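## Task

Reorient the three dice until their upward faces total 17, with each die lying flat and entirely on the mat. The result must hold without the robot supporting anything; finish by opening the grippers and withdrawing the arms.

## Robot and tools

Robot: two six-joint UR-style arms, left_arm and right_arm, each ending in a two-finger parallel gripper (pads open to 50 mm). The names are labels only, not sides of a picture. Bases: left_arm at (-0.036, +0.493, 0) m, right_arm at (-0.051, -0.393, 0) m.

Scene frame: origin on the table surface midway between the arms, +x pointing out across the table, +z up, left_arm on the +y side. All reported hand poses use this frame: end_effector_position in metres plus end_effector_quat_wxyz, then linear (m/s) and angular (rad/s) velocities. Reported positions may be slightly off, more so at long reach.

Gripper axes: the fingers extend along the gripper's +z, and they close and open along its x. end_effector_position is the spot between the pads; fingertips go 17.5 mm past it. A pure rotation pivots about that spot. A flat block juts about 9 cm toward the gripper's -y side and rotates with it; keep it off the table and dice.

The 18-number row (used by both execute_actions and move): values in [-1, 1], always all 18 even if one arm is idle. Order: left dx, dy, dz, rx, ry, rz, left gripper position, force_limit, speed; then the same nine for the right arm. dx..rz are an offset, not a pose: they give the target relative to that gripper's pose in the most recent result that reported it (before any such result in a scene, or for later calls within one reply, relative to where the hand is when the action begins), expressed along the gripper's own axes. Scale: 1.0 equals 0.6 m for translation or 180 degrees; rx, ry, rz form a single rotation vector. Every row refers to that same reference, not to the row before. All-zero offsets actively pull the hand back to the reference; they are not a pause. The last three numbers per arm are absolute gripper settings: position +1 = fully open, about -0.65 = pads meet, -1 = close until blocked (use this to grip); force_limit -1/0/+1 ≈ 20/102/185 N per pad; speed -1/0/+1 ≈ 20/85/150 mm/s. To keep a gripper unchanged, resend its previous three numbers (0 is itself a command). New force or speed settings apply only after the position number changes by at least 0.01.

execute_actions: argument actions, a list with zero or one entry, and optional pictures (boolean). Empty list: just report state. {"rows": [...], "steps": n}: 1 to 15 rows, n up to 15 control steps of 1/30 s (default 15); one row per step, last row reused. {"steps": n} alone: wait up to 300 steps, counted from the previous result. Per step the commanded pose is clipped to within 100 mm and 16 degrees of the measured one, so large offsets take several calls; check the returned pose and send the remainder.

move: argument target (one 18-number row, offsets as above), optional speed (m/s, 0.002 to 0.5, default 0.25; rotation capped at twice that in rad/s) and optional stop_force (N, 9 to 40, shared by both arms). Each hand travels a straight line; both finish together, within 0.5 to 10 s. Paths ignore obstacles and the other arm. With stop_force, an arm halts and backs off slightly once its wrist sensor feels that much extra resistance; use it only slowly, not while the gripper rotates, and omit it when lifting off something pressed on. The result adds a move: line (done, off_target, moving, held, contact, fault) and each hand's distance to target.

wait: seconds, 0 to 10; nothing new is sent. zoom_image: camera (cam_head_left, cam_head_right, cam_left_wrist, cam_right_wrist, each 672x504) and region [x0, y0, x1, y1] in pixels from the top-left, at most 504 by 504. read_manual: returns licence texts only. finished_scene: scene number; ends the current task irrevocably and reports success.

Reading results: object_status 0 = fingers moving, 1 = blocked while opening, 2 = blocked while closing (a real grip), 3 = reached commanded opening or pads met (usually nothing held). Opening in mm ≈ (250 - position_measured) × 0.202. Wrist force and torque lines give sensor readings along the gripper axes (noisy, offset by a few N, saturating near 50 N). HELD marks steps where the command was not passed on; pose unreachable names an arm whose command was altered by the clearance check; Hand target shows where the controller is driving each hand. MOTOR HOT warns of heating, which can lead to a braking stop.

Cautions: the arms are stiff, so aiming even slightly into a firm surface can trigger a fault stop (joint torque at its limit or 150 N external force), freezing the arm for 10 s. Approach slowly, never let the arms collide or shove each other, do not drop or fling dice, keep everything on the table, and release dice gently so they settle flat on the mat before finishing. Random small disturbances may nudge dice or held parts.

Each tool is called after "Emit:" by a JSON object that holds its "method" and its "body", one argument or row to a line.

## Session

Emit:
{"method": "execute_actions", "body": {
  "actions": []
}}

Scene clock: 0.00 s of 5700.00 s.
left_arm: end_effector_position=(+0.4165, -0.2860, +0.1846) position_measured=3 object_status=3 end_effector_quat_wxyz=(+0.009, +0.013, +0.989, -0.145) end_effector_velocity=(-0.000, +0.000, +0.001) end_effector_angular_velocity=(-0.001, -0.000, -0.001) | right_arm: end_effector_position=(+0.6469, -0.8573, +0.1095) position_measured=3 object_status=3 end_effector_quat_wxyz=(-0.035, +0.078, +0.879, -0.469) end_effector_velocity=(+0.000, +0.001, +0.000) end_effector_angular_velocity=(-0.000, -0.001, +0.001)
Joint positions: left_arm=[-1.026 -0.737  0.83  -1.937 -1.675 -2.709] | right_arm=[ 3.07  -2.424 -1.24  -1.102  0.594 -1.492]
Joint velocities: left_arm=[-0.    -0.001 -0.     0.    -0.     0.001] | right_arm=[ 0.001  0.    -0.     0.    -0.     0.   ]
Motor temperatures (°C, as the motors report them): left_arm=[24 23 27 33 32 30] | right_arm=[26 26 25 30 31 30]
Wrist force (N, on the end effector, along its own x y z axes, offset not removed): no reading
Wrist torque (N m, same axes, about the end effector's origin, offset not removed): no reading
Hand target (left_arm): +0.417, -0.286, +0.185; +0.009, +0.013, +0.989, -0.145
Hand target (right_arm): +0.647, -0.857, +0.109; -0.035, +0.078, +0.879, -0.469

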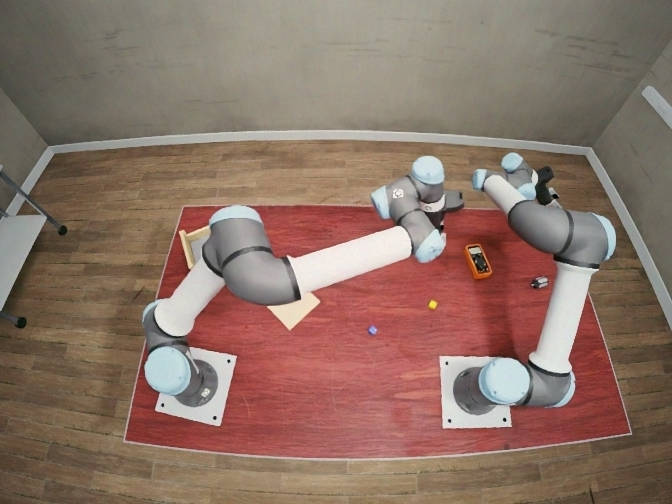

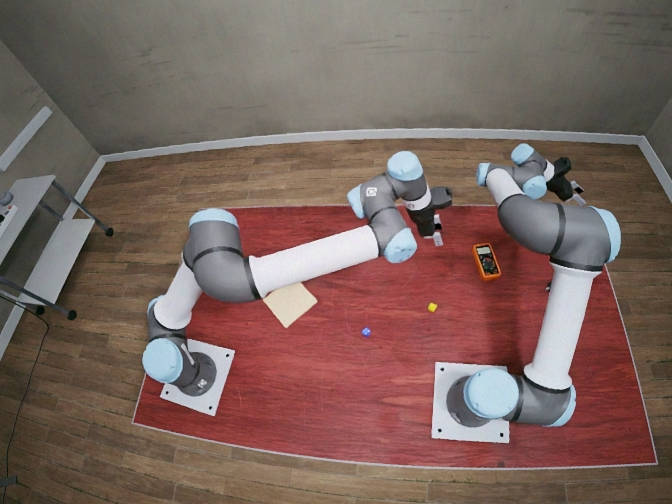

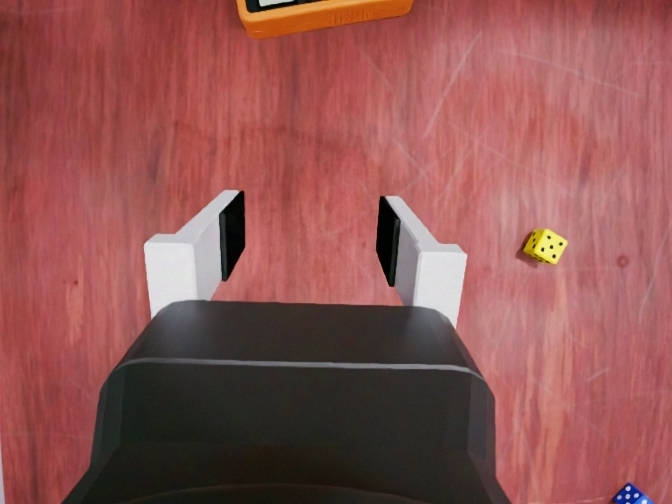

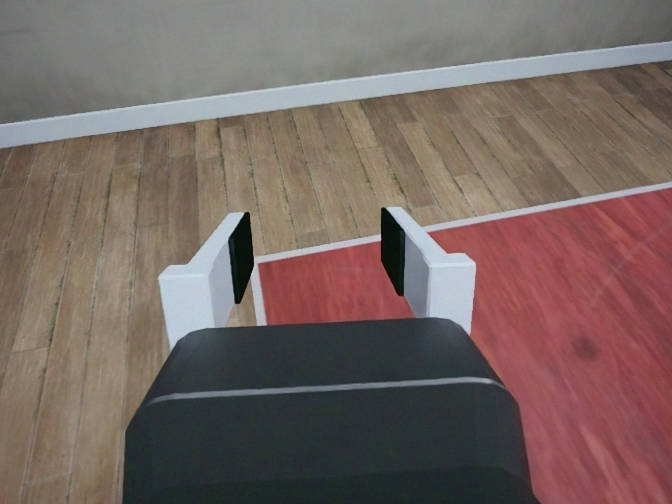

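Emit:
{"method": "zoom_image", "body": {
  "camera": "cam_left_wrist",
  "region": [472, 204, 672, 504]
}}

Emit:
{"method": "move", "body": {
  "target": [0.35,0.45,-0.15,0,0,0,1,0,0,0,0,0,0,0,0,1,0,0]
}}

Region (472, 204, 672, 504) of cam_left_wrist's 672x504 image, scaled by 1.680, with more detail than that image has.

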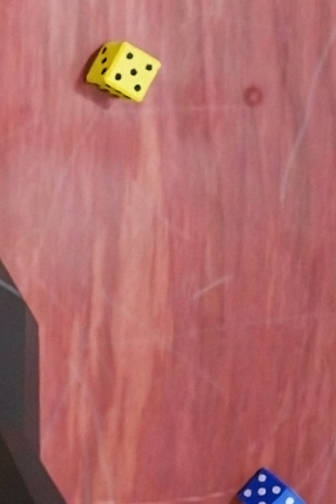

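Scene clock: 14.03 s of 5700.00 s.
left_arm: end_effector_position=(+0.2130, +0.0030, +0.1884) position_measured=3 object_status=3 end_effector_quat_wxyz=(+0.009, +0.013, +0.989, -0.145) end_effector_velocity=(-0.001, +0.001, +0.000) end_effector_angular_velocity=(-0.000, -0.000, +0.001) | right_arm: end_effector_position=(+0.6469, -0.8573, +0.1095) position_measured=3 object_status=3 end_effector_quat_wxyz=(-0.035, +0.078, +0.879, -0.469) end_effector_velocity=(-0.000, -0.001, +0.000) end_effector_angular_velocity=(-0.000, -0.001, -0.001)
Joint positions: left_arm=[-1.177 -1.59   2.048 -2.314 -1.633 -2.854] | right_arm=[ 3.07  -2.424 -1.24  -1.102  0.594 -1.492]
Joint velocities: left_arm=[-0.002 -0.005  0.004  0.     0.001 -0.002] | right_arm=[-0.001  0.     0.     0.    -0.    -0.   ]
Motor temperatures (°C, as the motors report them): left_arm=[24 23 27 33 32 30] | right_arm=[26 26 25 30 31 30]
Wrist force (N, on the end effector, along its own x y z axes, offset not removed): left_arm=[-1.2 3.2 1.3] | right_arm=[1.1 1.9 -0.9]
Wrist torque (N m, same axes, about the end effector's origin, offset not removed): left_arm=[0.59 0.23 -0.09] | right_arm=[0.50 -0.19 -0.21]
Hand target (left_arm): +0.213, +0.003, +0.188; +0.009, +0.013, +0.989, -0.145
Hand target (right_arm): +0.647, -0.857, +0.109; -0.035, +0.078, +0.879, -0.469
Off the commanded pose (left_arm): 0.000 m, 0 deg.
Off the commanded pose (right_arm): 0.000 m, 0 deg.
After step 90, 8.93 s passed at rest.
move: done
camera_calibration (this result's frames):
cam_left_wrist: T_world_to_cam=[[-0.999562, -0.0150067, 0.0254914, 0.204886], [-0.0139087, 0.99899, 0.0427163, -0.0105621], [-0.0261067, 0.042343, -0.998762, 0.339706], [0, 0, 0, 1]] pos_world=[0.213518, -0.000758118, 0.334514]
cam_right_wrist: T_world_to_cam=[[-0.977094, 0.212043, 0.0180151, 0.803449], [0.155756, 0.770266, -0.618409, 0.630039], [-0.145005, -0.601438, -0.78565, -0.190501], [0, 0, 0, 1]] pos_world=[0.65929, -0.770238, 0.22548]

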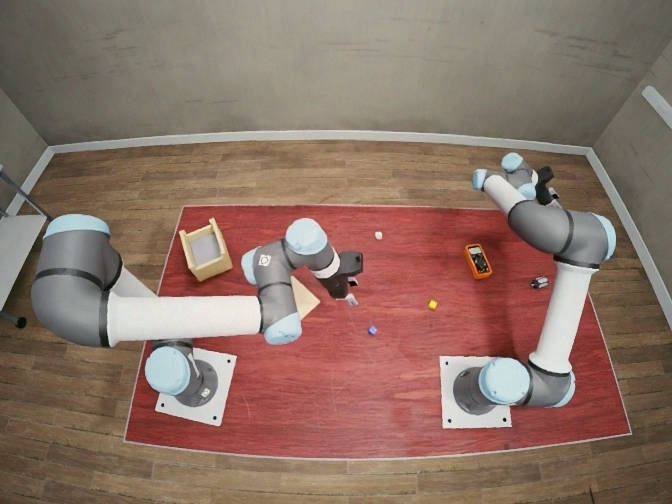

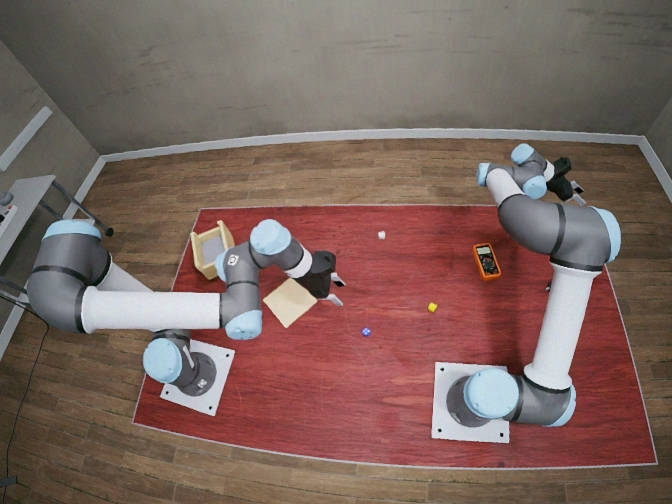

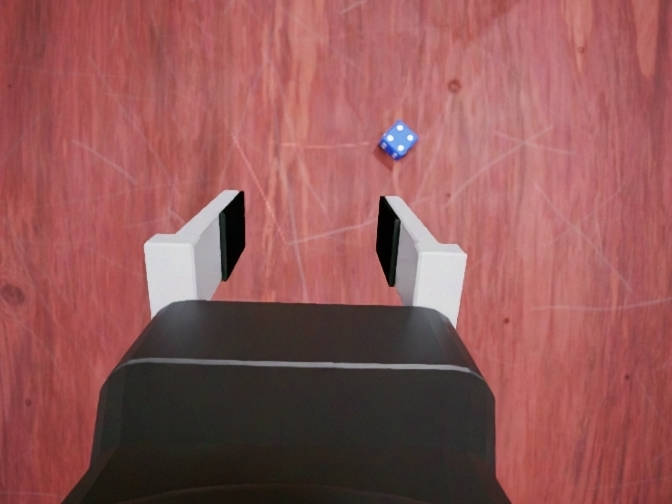

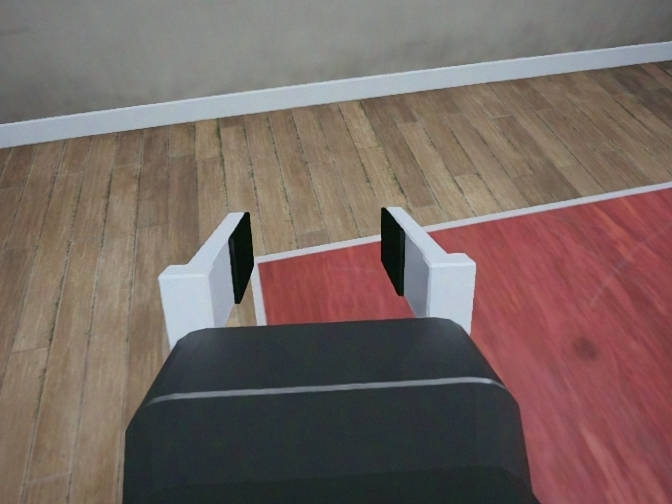

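Emit:
{"method": "zoom_image", "body": {
  "camera": "cam_left_wrist",
  "region": [350, 100, 450, 180]
}}

Emit:
{"method": "zoom_image", "body": {
  "camera": "cam_head_left",
  "region": [340, 215, 460, 345]
}}

Emit:
{"method": "zoom_image", "body": {
  "camera": "cam_head_right",
  "region": [340, 215, 460, 345]
}}

Region (350, 100, 450, 180) of cam_left_wrist's 672x504 image, scaled by 5.040, with more detail than that image has; it fills the top 403 rows of this view, and the rest is white.

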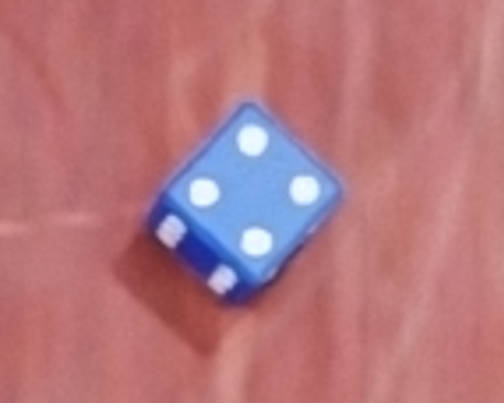

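Region (340, 215, 460, 345) of cam_head_left's 672x504 image, scaled by 3.877, with more detail than that image has; it fills the left 465 columns of this view, and the rest is white.

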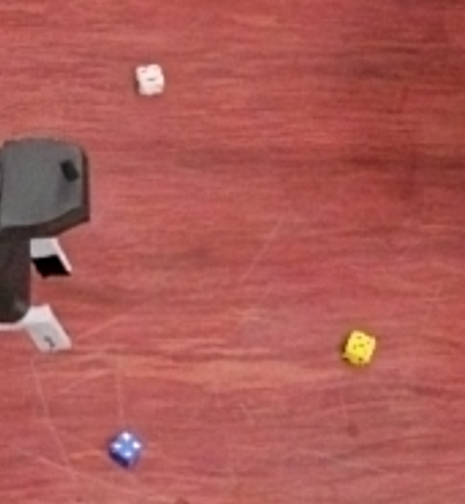

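Region (340, 215, 460, 345) of cam_head_right's 672x504 image, scaled by 3.877, with more detail than that image has; it fills the left 465 columns of this view, and the rest is white.

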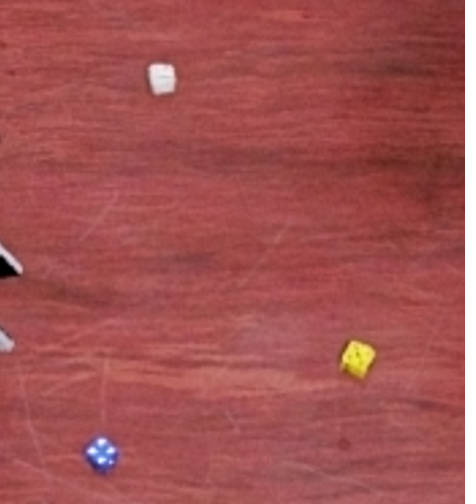

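Emit:
{"method": "move", "body": {
  "target": [0.028,-0.003,0.22,0.149,0.1295,0.2167,1,0,0,0,0,0,0,0,0,1,0,0]
}}

Scene clock: 58.90 s of 5700.00 s.
left_arm: end_effector_position=(+0.1981, -0.0365, +0.0623) position_measured=3 object_status=3 end_effector_quat_wxyz=(-0.141, +0.367, +0.851, -0.348) end_effector_velocity=(-0.000, -0.000, -0.002) end_effector_angular_velocity=(-0.002, +0.004, -0.011) | right_arm: end_effector_position=(+0.6469, -0.8573, +0.1095) position_measured=3 object_status=3 end_effector_quat_wxyz=(-0.035, +0.078, +0.879, -0.469) end_effector_velocity=(-0.000, -0.000, -0.000) end_effector_angular_velocity=(-0.000, -0.000, -0.000)
Joint positions: left_arm=[-0.913 -1.08   2.031 -2.754 -2.312 -1.884] | right_arm=[ 3.07  -2.424 -1.24  -1.102  0.594 -1.492]
Joint velocities: left_arm=[ 0.001  0.008 -0.006  0.01  -0.007  0.015] | right_arm=[-0. -0. -0.  0. -0. -0.]
Motor temperatures (°C, as the motors report them): left_arm=[24 23 27 33 32 30] | right_arm=[26 26 25 30 31 30]
Wrist force (N, on the end effector, along its own x y z axes, offset not removed): left_arm=[-1.6 2.9 1.2] | right_arm=[0.5 -0.7 2.2]
Wrist torque (N m, same axes, about the end effector's origin, offset not removed): left_arm=[0.55 0.30 -0.11] | right_arm=[-0.02 -0.05 -0.21]
Hand target (left_arm): +0.198, -0.037, +0.062; -0.141, +0.367, +0.851, -0.348
Hand target (right_arm): +0.647, -0.857, +0.109; -0.035, +0.078, +0.879, -0.469
Off the commanded pose (left_arm): 0.000 m, 0 deg.
Off the commanded pose (right_arm): 0.000 m, 0 deg.
After step 90, 39.47 s passed at rest.
move: done
camera_calibration (this result's frames):
cam_left_wrist: T_world_to_cam=[[-0.699282, 0.713451, 0.0446395, 0.15845], [0.634267, 0.648049, -0.42159, -0.0782812], [-0.329712, -0.266497, -0.905687, 0.258123], [0, 0, 0, 1]] pos_world=[0.245559, 0.00647276, 0.193703]
cam_right_wrist: T_world_to_cam=[[-0.977094, 0.212042, 0.0180148, 0.803449], [0.155756, 0.770266, -0.618409, 0.630039], [-0.145005, -0.601438, -0.78565, -0.190501], [0, 0, 0, 1]] pos_world=[0.65929, -0.770238, 0.225481]

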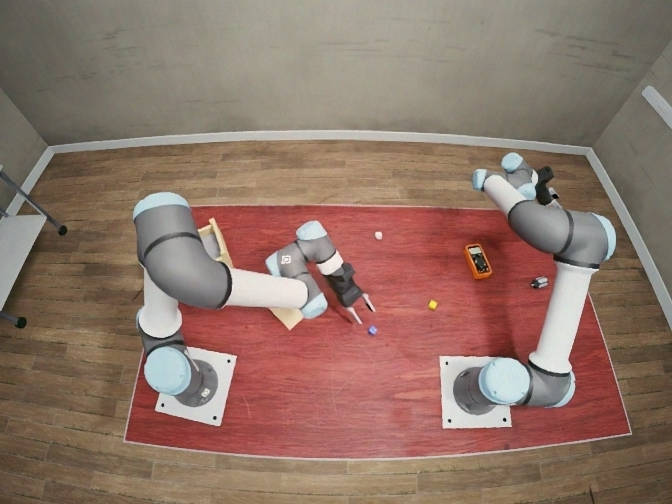

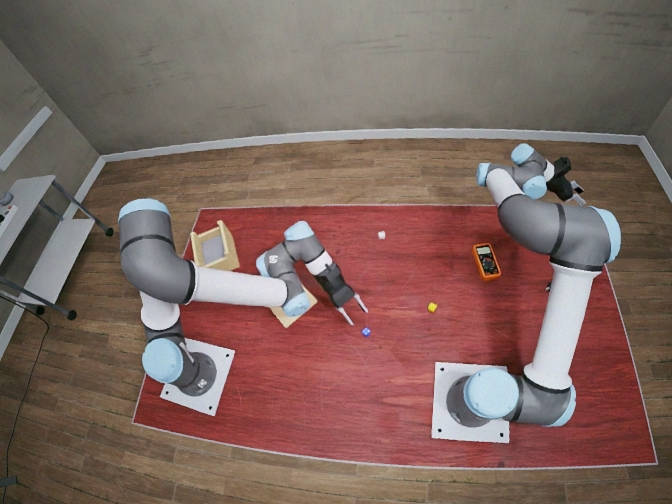

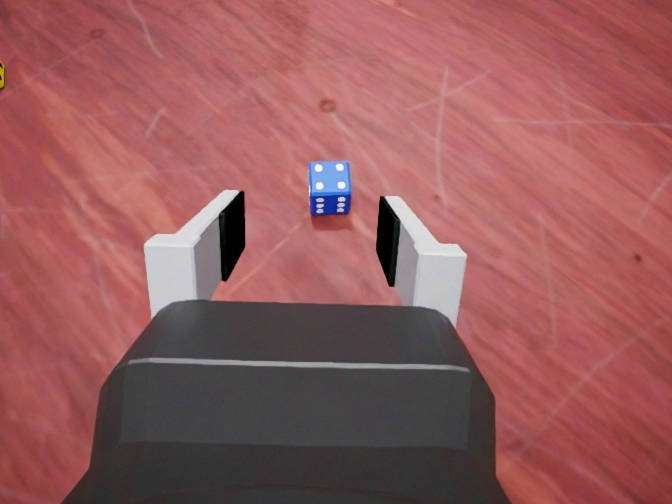

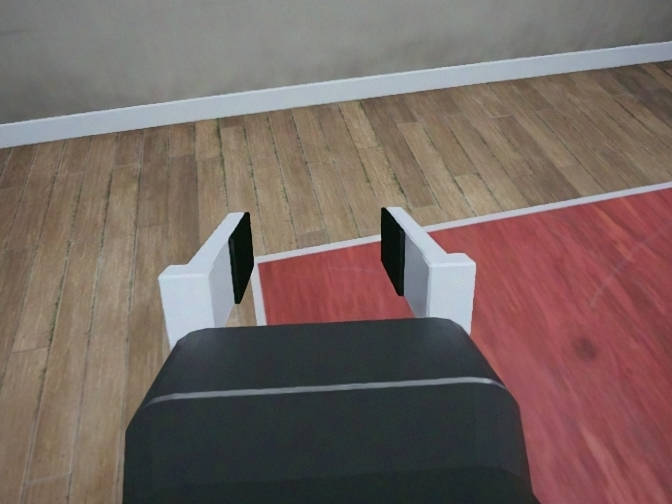

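Emit:
{"method": "move", "body": {
  "target": [0.008,0,0.075,0,0,0,1,0,0,0,0,0,0,0,0,1,0,0],
  "speed": 0.08
}}

Scene clock: 70.13 s of 5700.00 s.
left_arm: end_effector_position=(+0.1727, -0.0549, +0.0301) position_measured=3 object_status=3 end_effector_quat_wxyz=(-0.141, +0.367, +0.851, -0.348) end_effector_velocity=(-0.002, -0.001, -0.002) end_effector_angular_velocity=(-0.001, -0.000, +0.000) | right_arm: end_effector_position=(+0.6469, -0.8573, +0.1095) position_measured=3 object_status=3 end_effector_quat_wxyz=(-0.035, +0.078, +0.879, -0.469) end_effector_velocity=(+0.000, +0.001, -0.000) end_effector_angular_velocity=(+0.000, +0.001, +0.001)
Joint positions: left_arm=[-0.972 -1.001  2.048 -2.901 -2.297 -1.962] | right_arm=[ 3.07  -2.424 -1.24  -1.102  0.594 -1.492]
Joint velocities: left_arm=[-0.004  0.006  0.001 -0.011  0.001 -0.005] | right_arm=[ 0.001 -0.    -0.    -0.    -0.    -0.   ]
Motor temperatures (°C, as the motors report them): left_arm=[24 23 27 33 32 30] | right_arm=[26 26 25 30 31 30]
Wrist force (N, on the end effector, along its own x y z axes, offset not removed): left_arm=[-1.6 2.8 1.7] | right_arm=[1.2 1.1 0.5]
Wrist torque (N m, same axes, about the end effector's origin, offset not removed): left_arm=[0.51 0.30 -0.13] | right_arm=[0.35 -0.23 -0.17]
Hand target (left_arm): +0.173, -0.055, +0.030; -0.141, +0.367, +0.851, -0.348
Hand target (right_arm): +0.647, -0.857, +0.109; -0.035, +0.078, +0.879, -0.469
Off the commanded pose (left_arm): 0.000 m, 0 deg.
Off the commanded pose (right_arm): 0.000 m, 0 deg.
After step 90, 7.23 s passed at rest.
move: done
camera_calibration (this result's frames):
cam_left_wrist: T_world_to_cam=[[-0.69922, 0.71351, 0.0446659, 0.155254], [0.634362, 0.648041, -0.42146, -0.0637995], [-0.329661, -0.266359, -0.905746, 0.21567], [0, 0, 0, 1]] pos_world=[0.220127, -0.0119849, 0.161519]
cam_right_wrist: T_world_to_cam=[[-0.977094, 0.212042, 0.0180151, 0.803449], [0.155756, 0.770266, -0.618409, 0.630039], [-0.145005, -0.601438, -0.78565, -0.190501], [0, 0, 0, 1]] pos_world=[0.65929, -0.770238, 0.22548]

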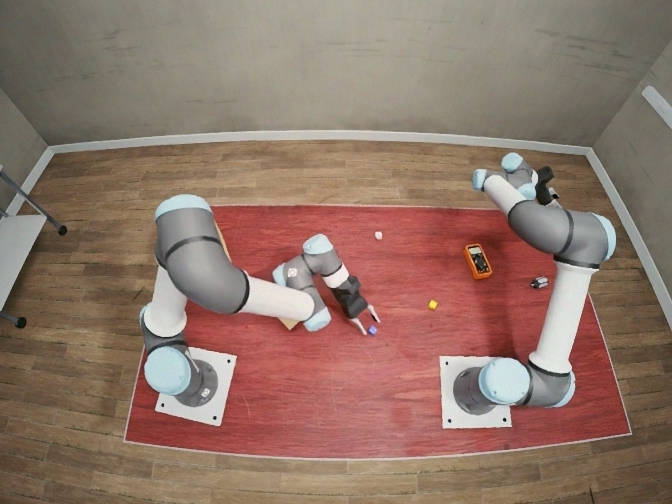

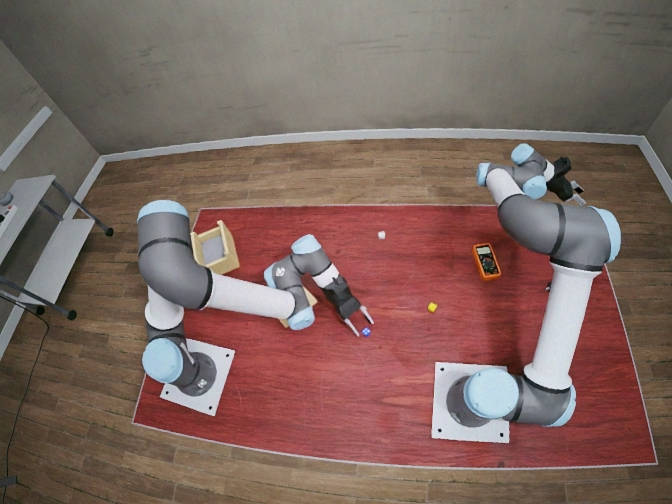

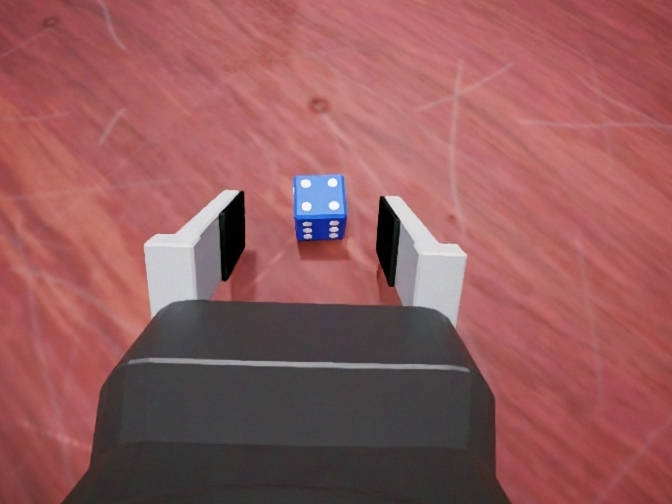

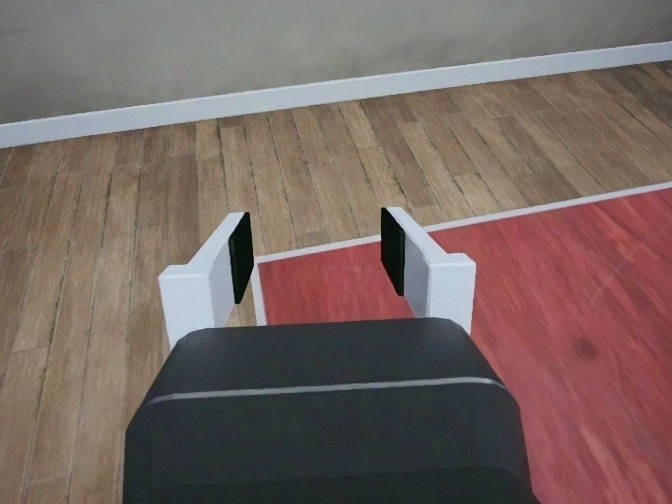

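Emit:
{"method": "move", "body": {
  "target": [0.004,-0.003,0.027,0,0,0,1,0,0,0,0,0,0,0,0,1,0,0],
  "speed": 0.006,
  "stop_force": 9
}}

Scene clock: 85.80 s of 5700.00 s.
left_arm: end_effector_position=(+0.1623, -0.0618, +0.0201) position_measured=3 object_status=3 end_effector_quat_wxyz=(-0.141, +0.367, +0.851, -0.348) end_effector_velocity=(+0.001, +0.001, +0.000) end_effector_angular_velocity=(+0.001, -0.001, -0.002) | right_arm: end_effector_position=(+0.6469, -0.8573, +0.1095) position_measured=3 object_status=3 end_effector_quat_wxyz=(-0.035, +0.078, +0.879, -0.469) end_effector_velocity=(+0.001, +0.001, -0.000) end_effector_angular_velocity=(+0.000, -0.001, +0.001)
Joint positions: left_arm=[-0.996 -0.975  2.052 -2.951 -2.29  -1.992] | right_arm=[ 3.07  -2.424 -1.24  -1.102  0.594 -1.492]
Joint velocities: left_arm=[ 0.002 -0.002 -0.     0.006  0.     0.006] | right_arm=[0.001 0.    0.    0.    0.001 0.   ]
Motor temperatures (°C, as the motors report them): left_arm=[24 23 27 33 32 30] | right_arm=[26 26 25 30 31 30]
Wrist force (N, on the end effector, along its own x y z axes, offset not removed): left_arm=[-4.0 -8.2 -6.4] | right_arm=[2.5 1.5 3.8]
Wrist torque (N m, same axes, about the end effector's origin, offset not removed): left_arm=[0.47 0.42 -0.42] | right_arm=[0.41 -0.50 -0.26]
Hand target (left_arm): +0.163, -0.062, +0.020; -0.141, +0.367, +0.851, -0.348
Hand target (right_arm): +0.647, -0.857, +0.109; -0.035, +0.078, +0.879, -0.469
Off the commanded pose (left_arm): 0.001 m, 0 deg.
Off the commanded pose (right_arm): 0.000 m, 0 deg.
After step 90, 9.67 s passed at rest.
move: contact (left_arm)
camera_calibration (this result's frames):
cam_left_wrist: T_world_to_cam=[[-0.699141, 0.713572, 0.044901, 0.153334], [0.634324, 0.648021, -0.421547, -0.0569599], [-0.329901, -0.26624, -0.905694, 0.201439], [0, 0, 0, 1]] pos_world=[0.209788, -0.0188725, 0.151546]
cam_right_wrist: T_world_to_cam=[[-0.977094, 0.212043, 0.0180148, 0.803449], [0.155756, 0.770266, -0.618409, 0.630039], [-0.145005, -0.601438, -0.78565, -0.190501], [0, 0, 0, 1]] pos_world=[0.65929, -0.770238, 0.22548]

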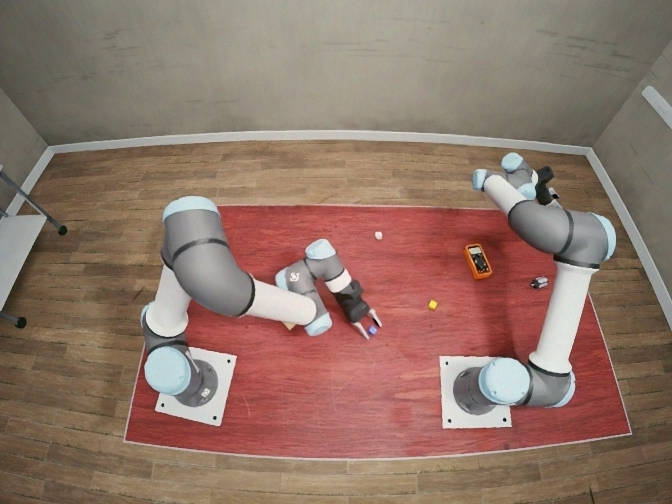

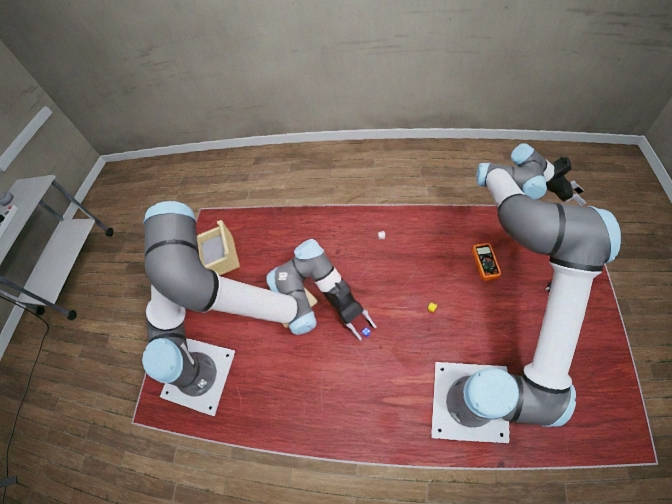

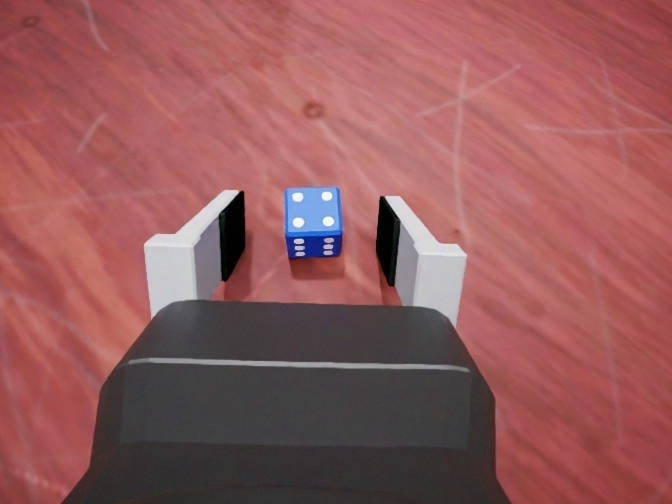

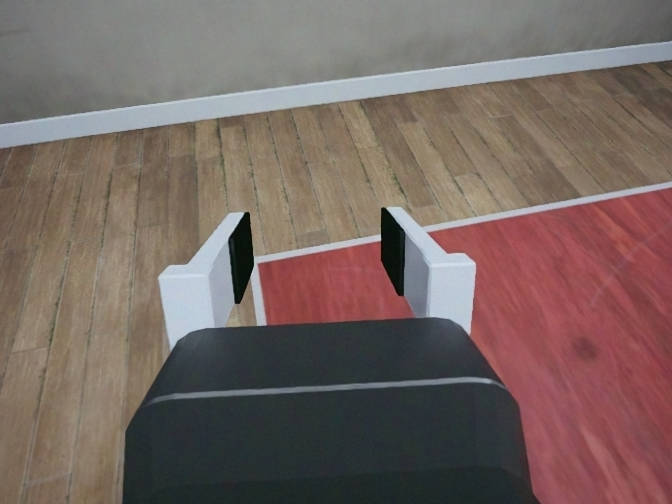

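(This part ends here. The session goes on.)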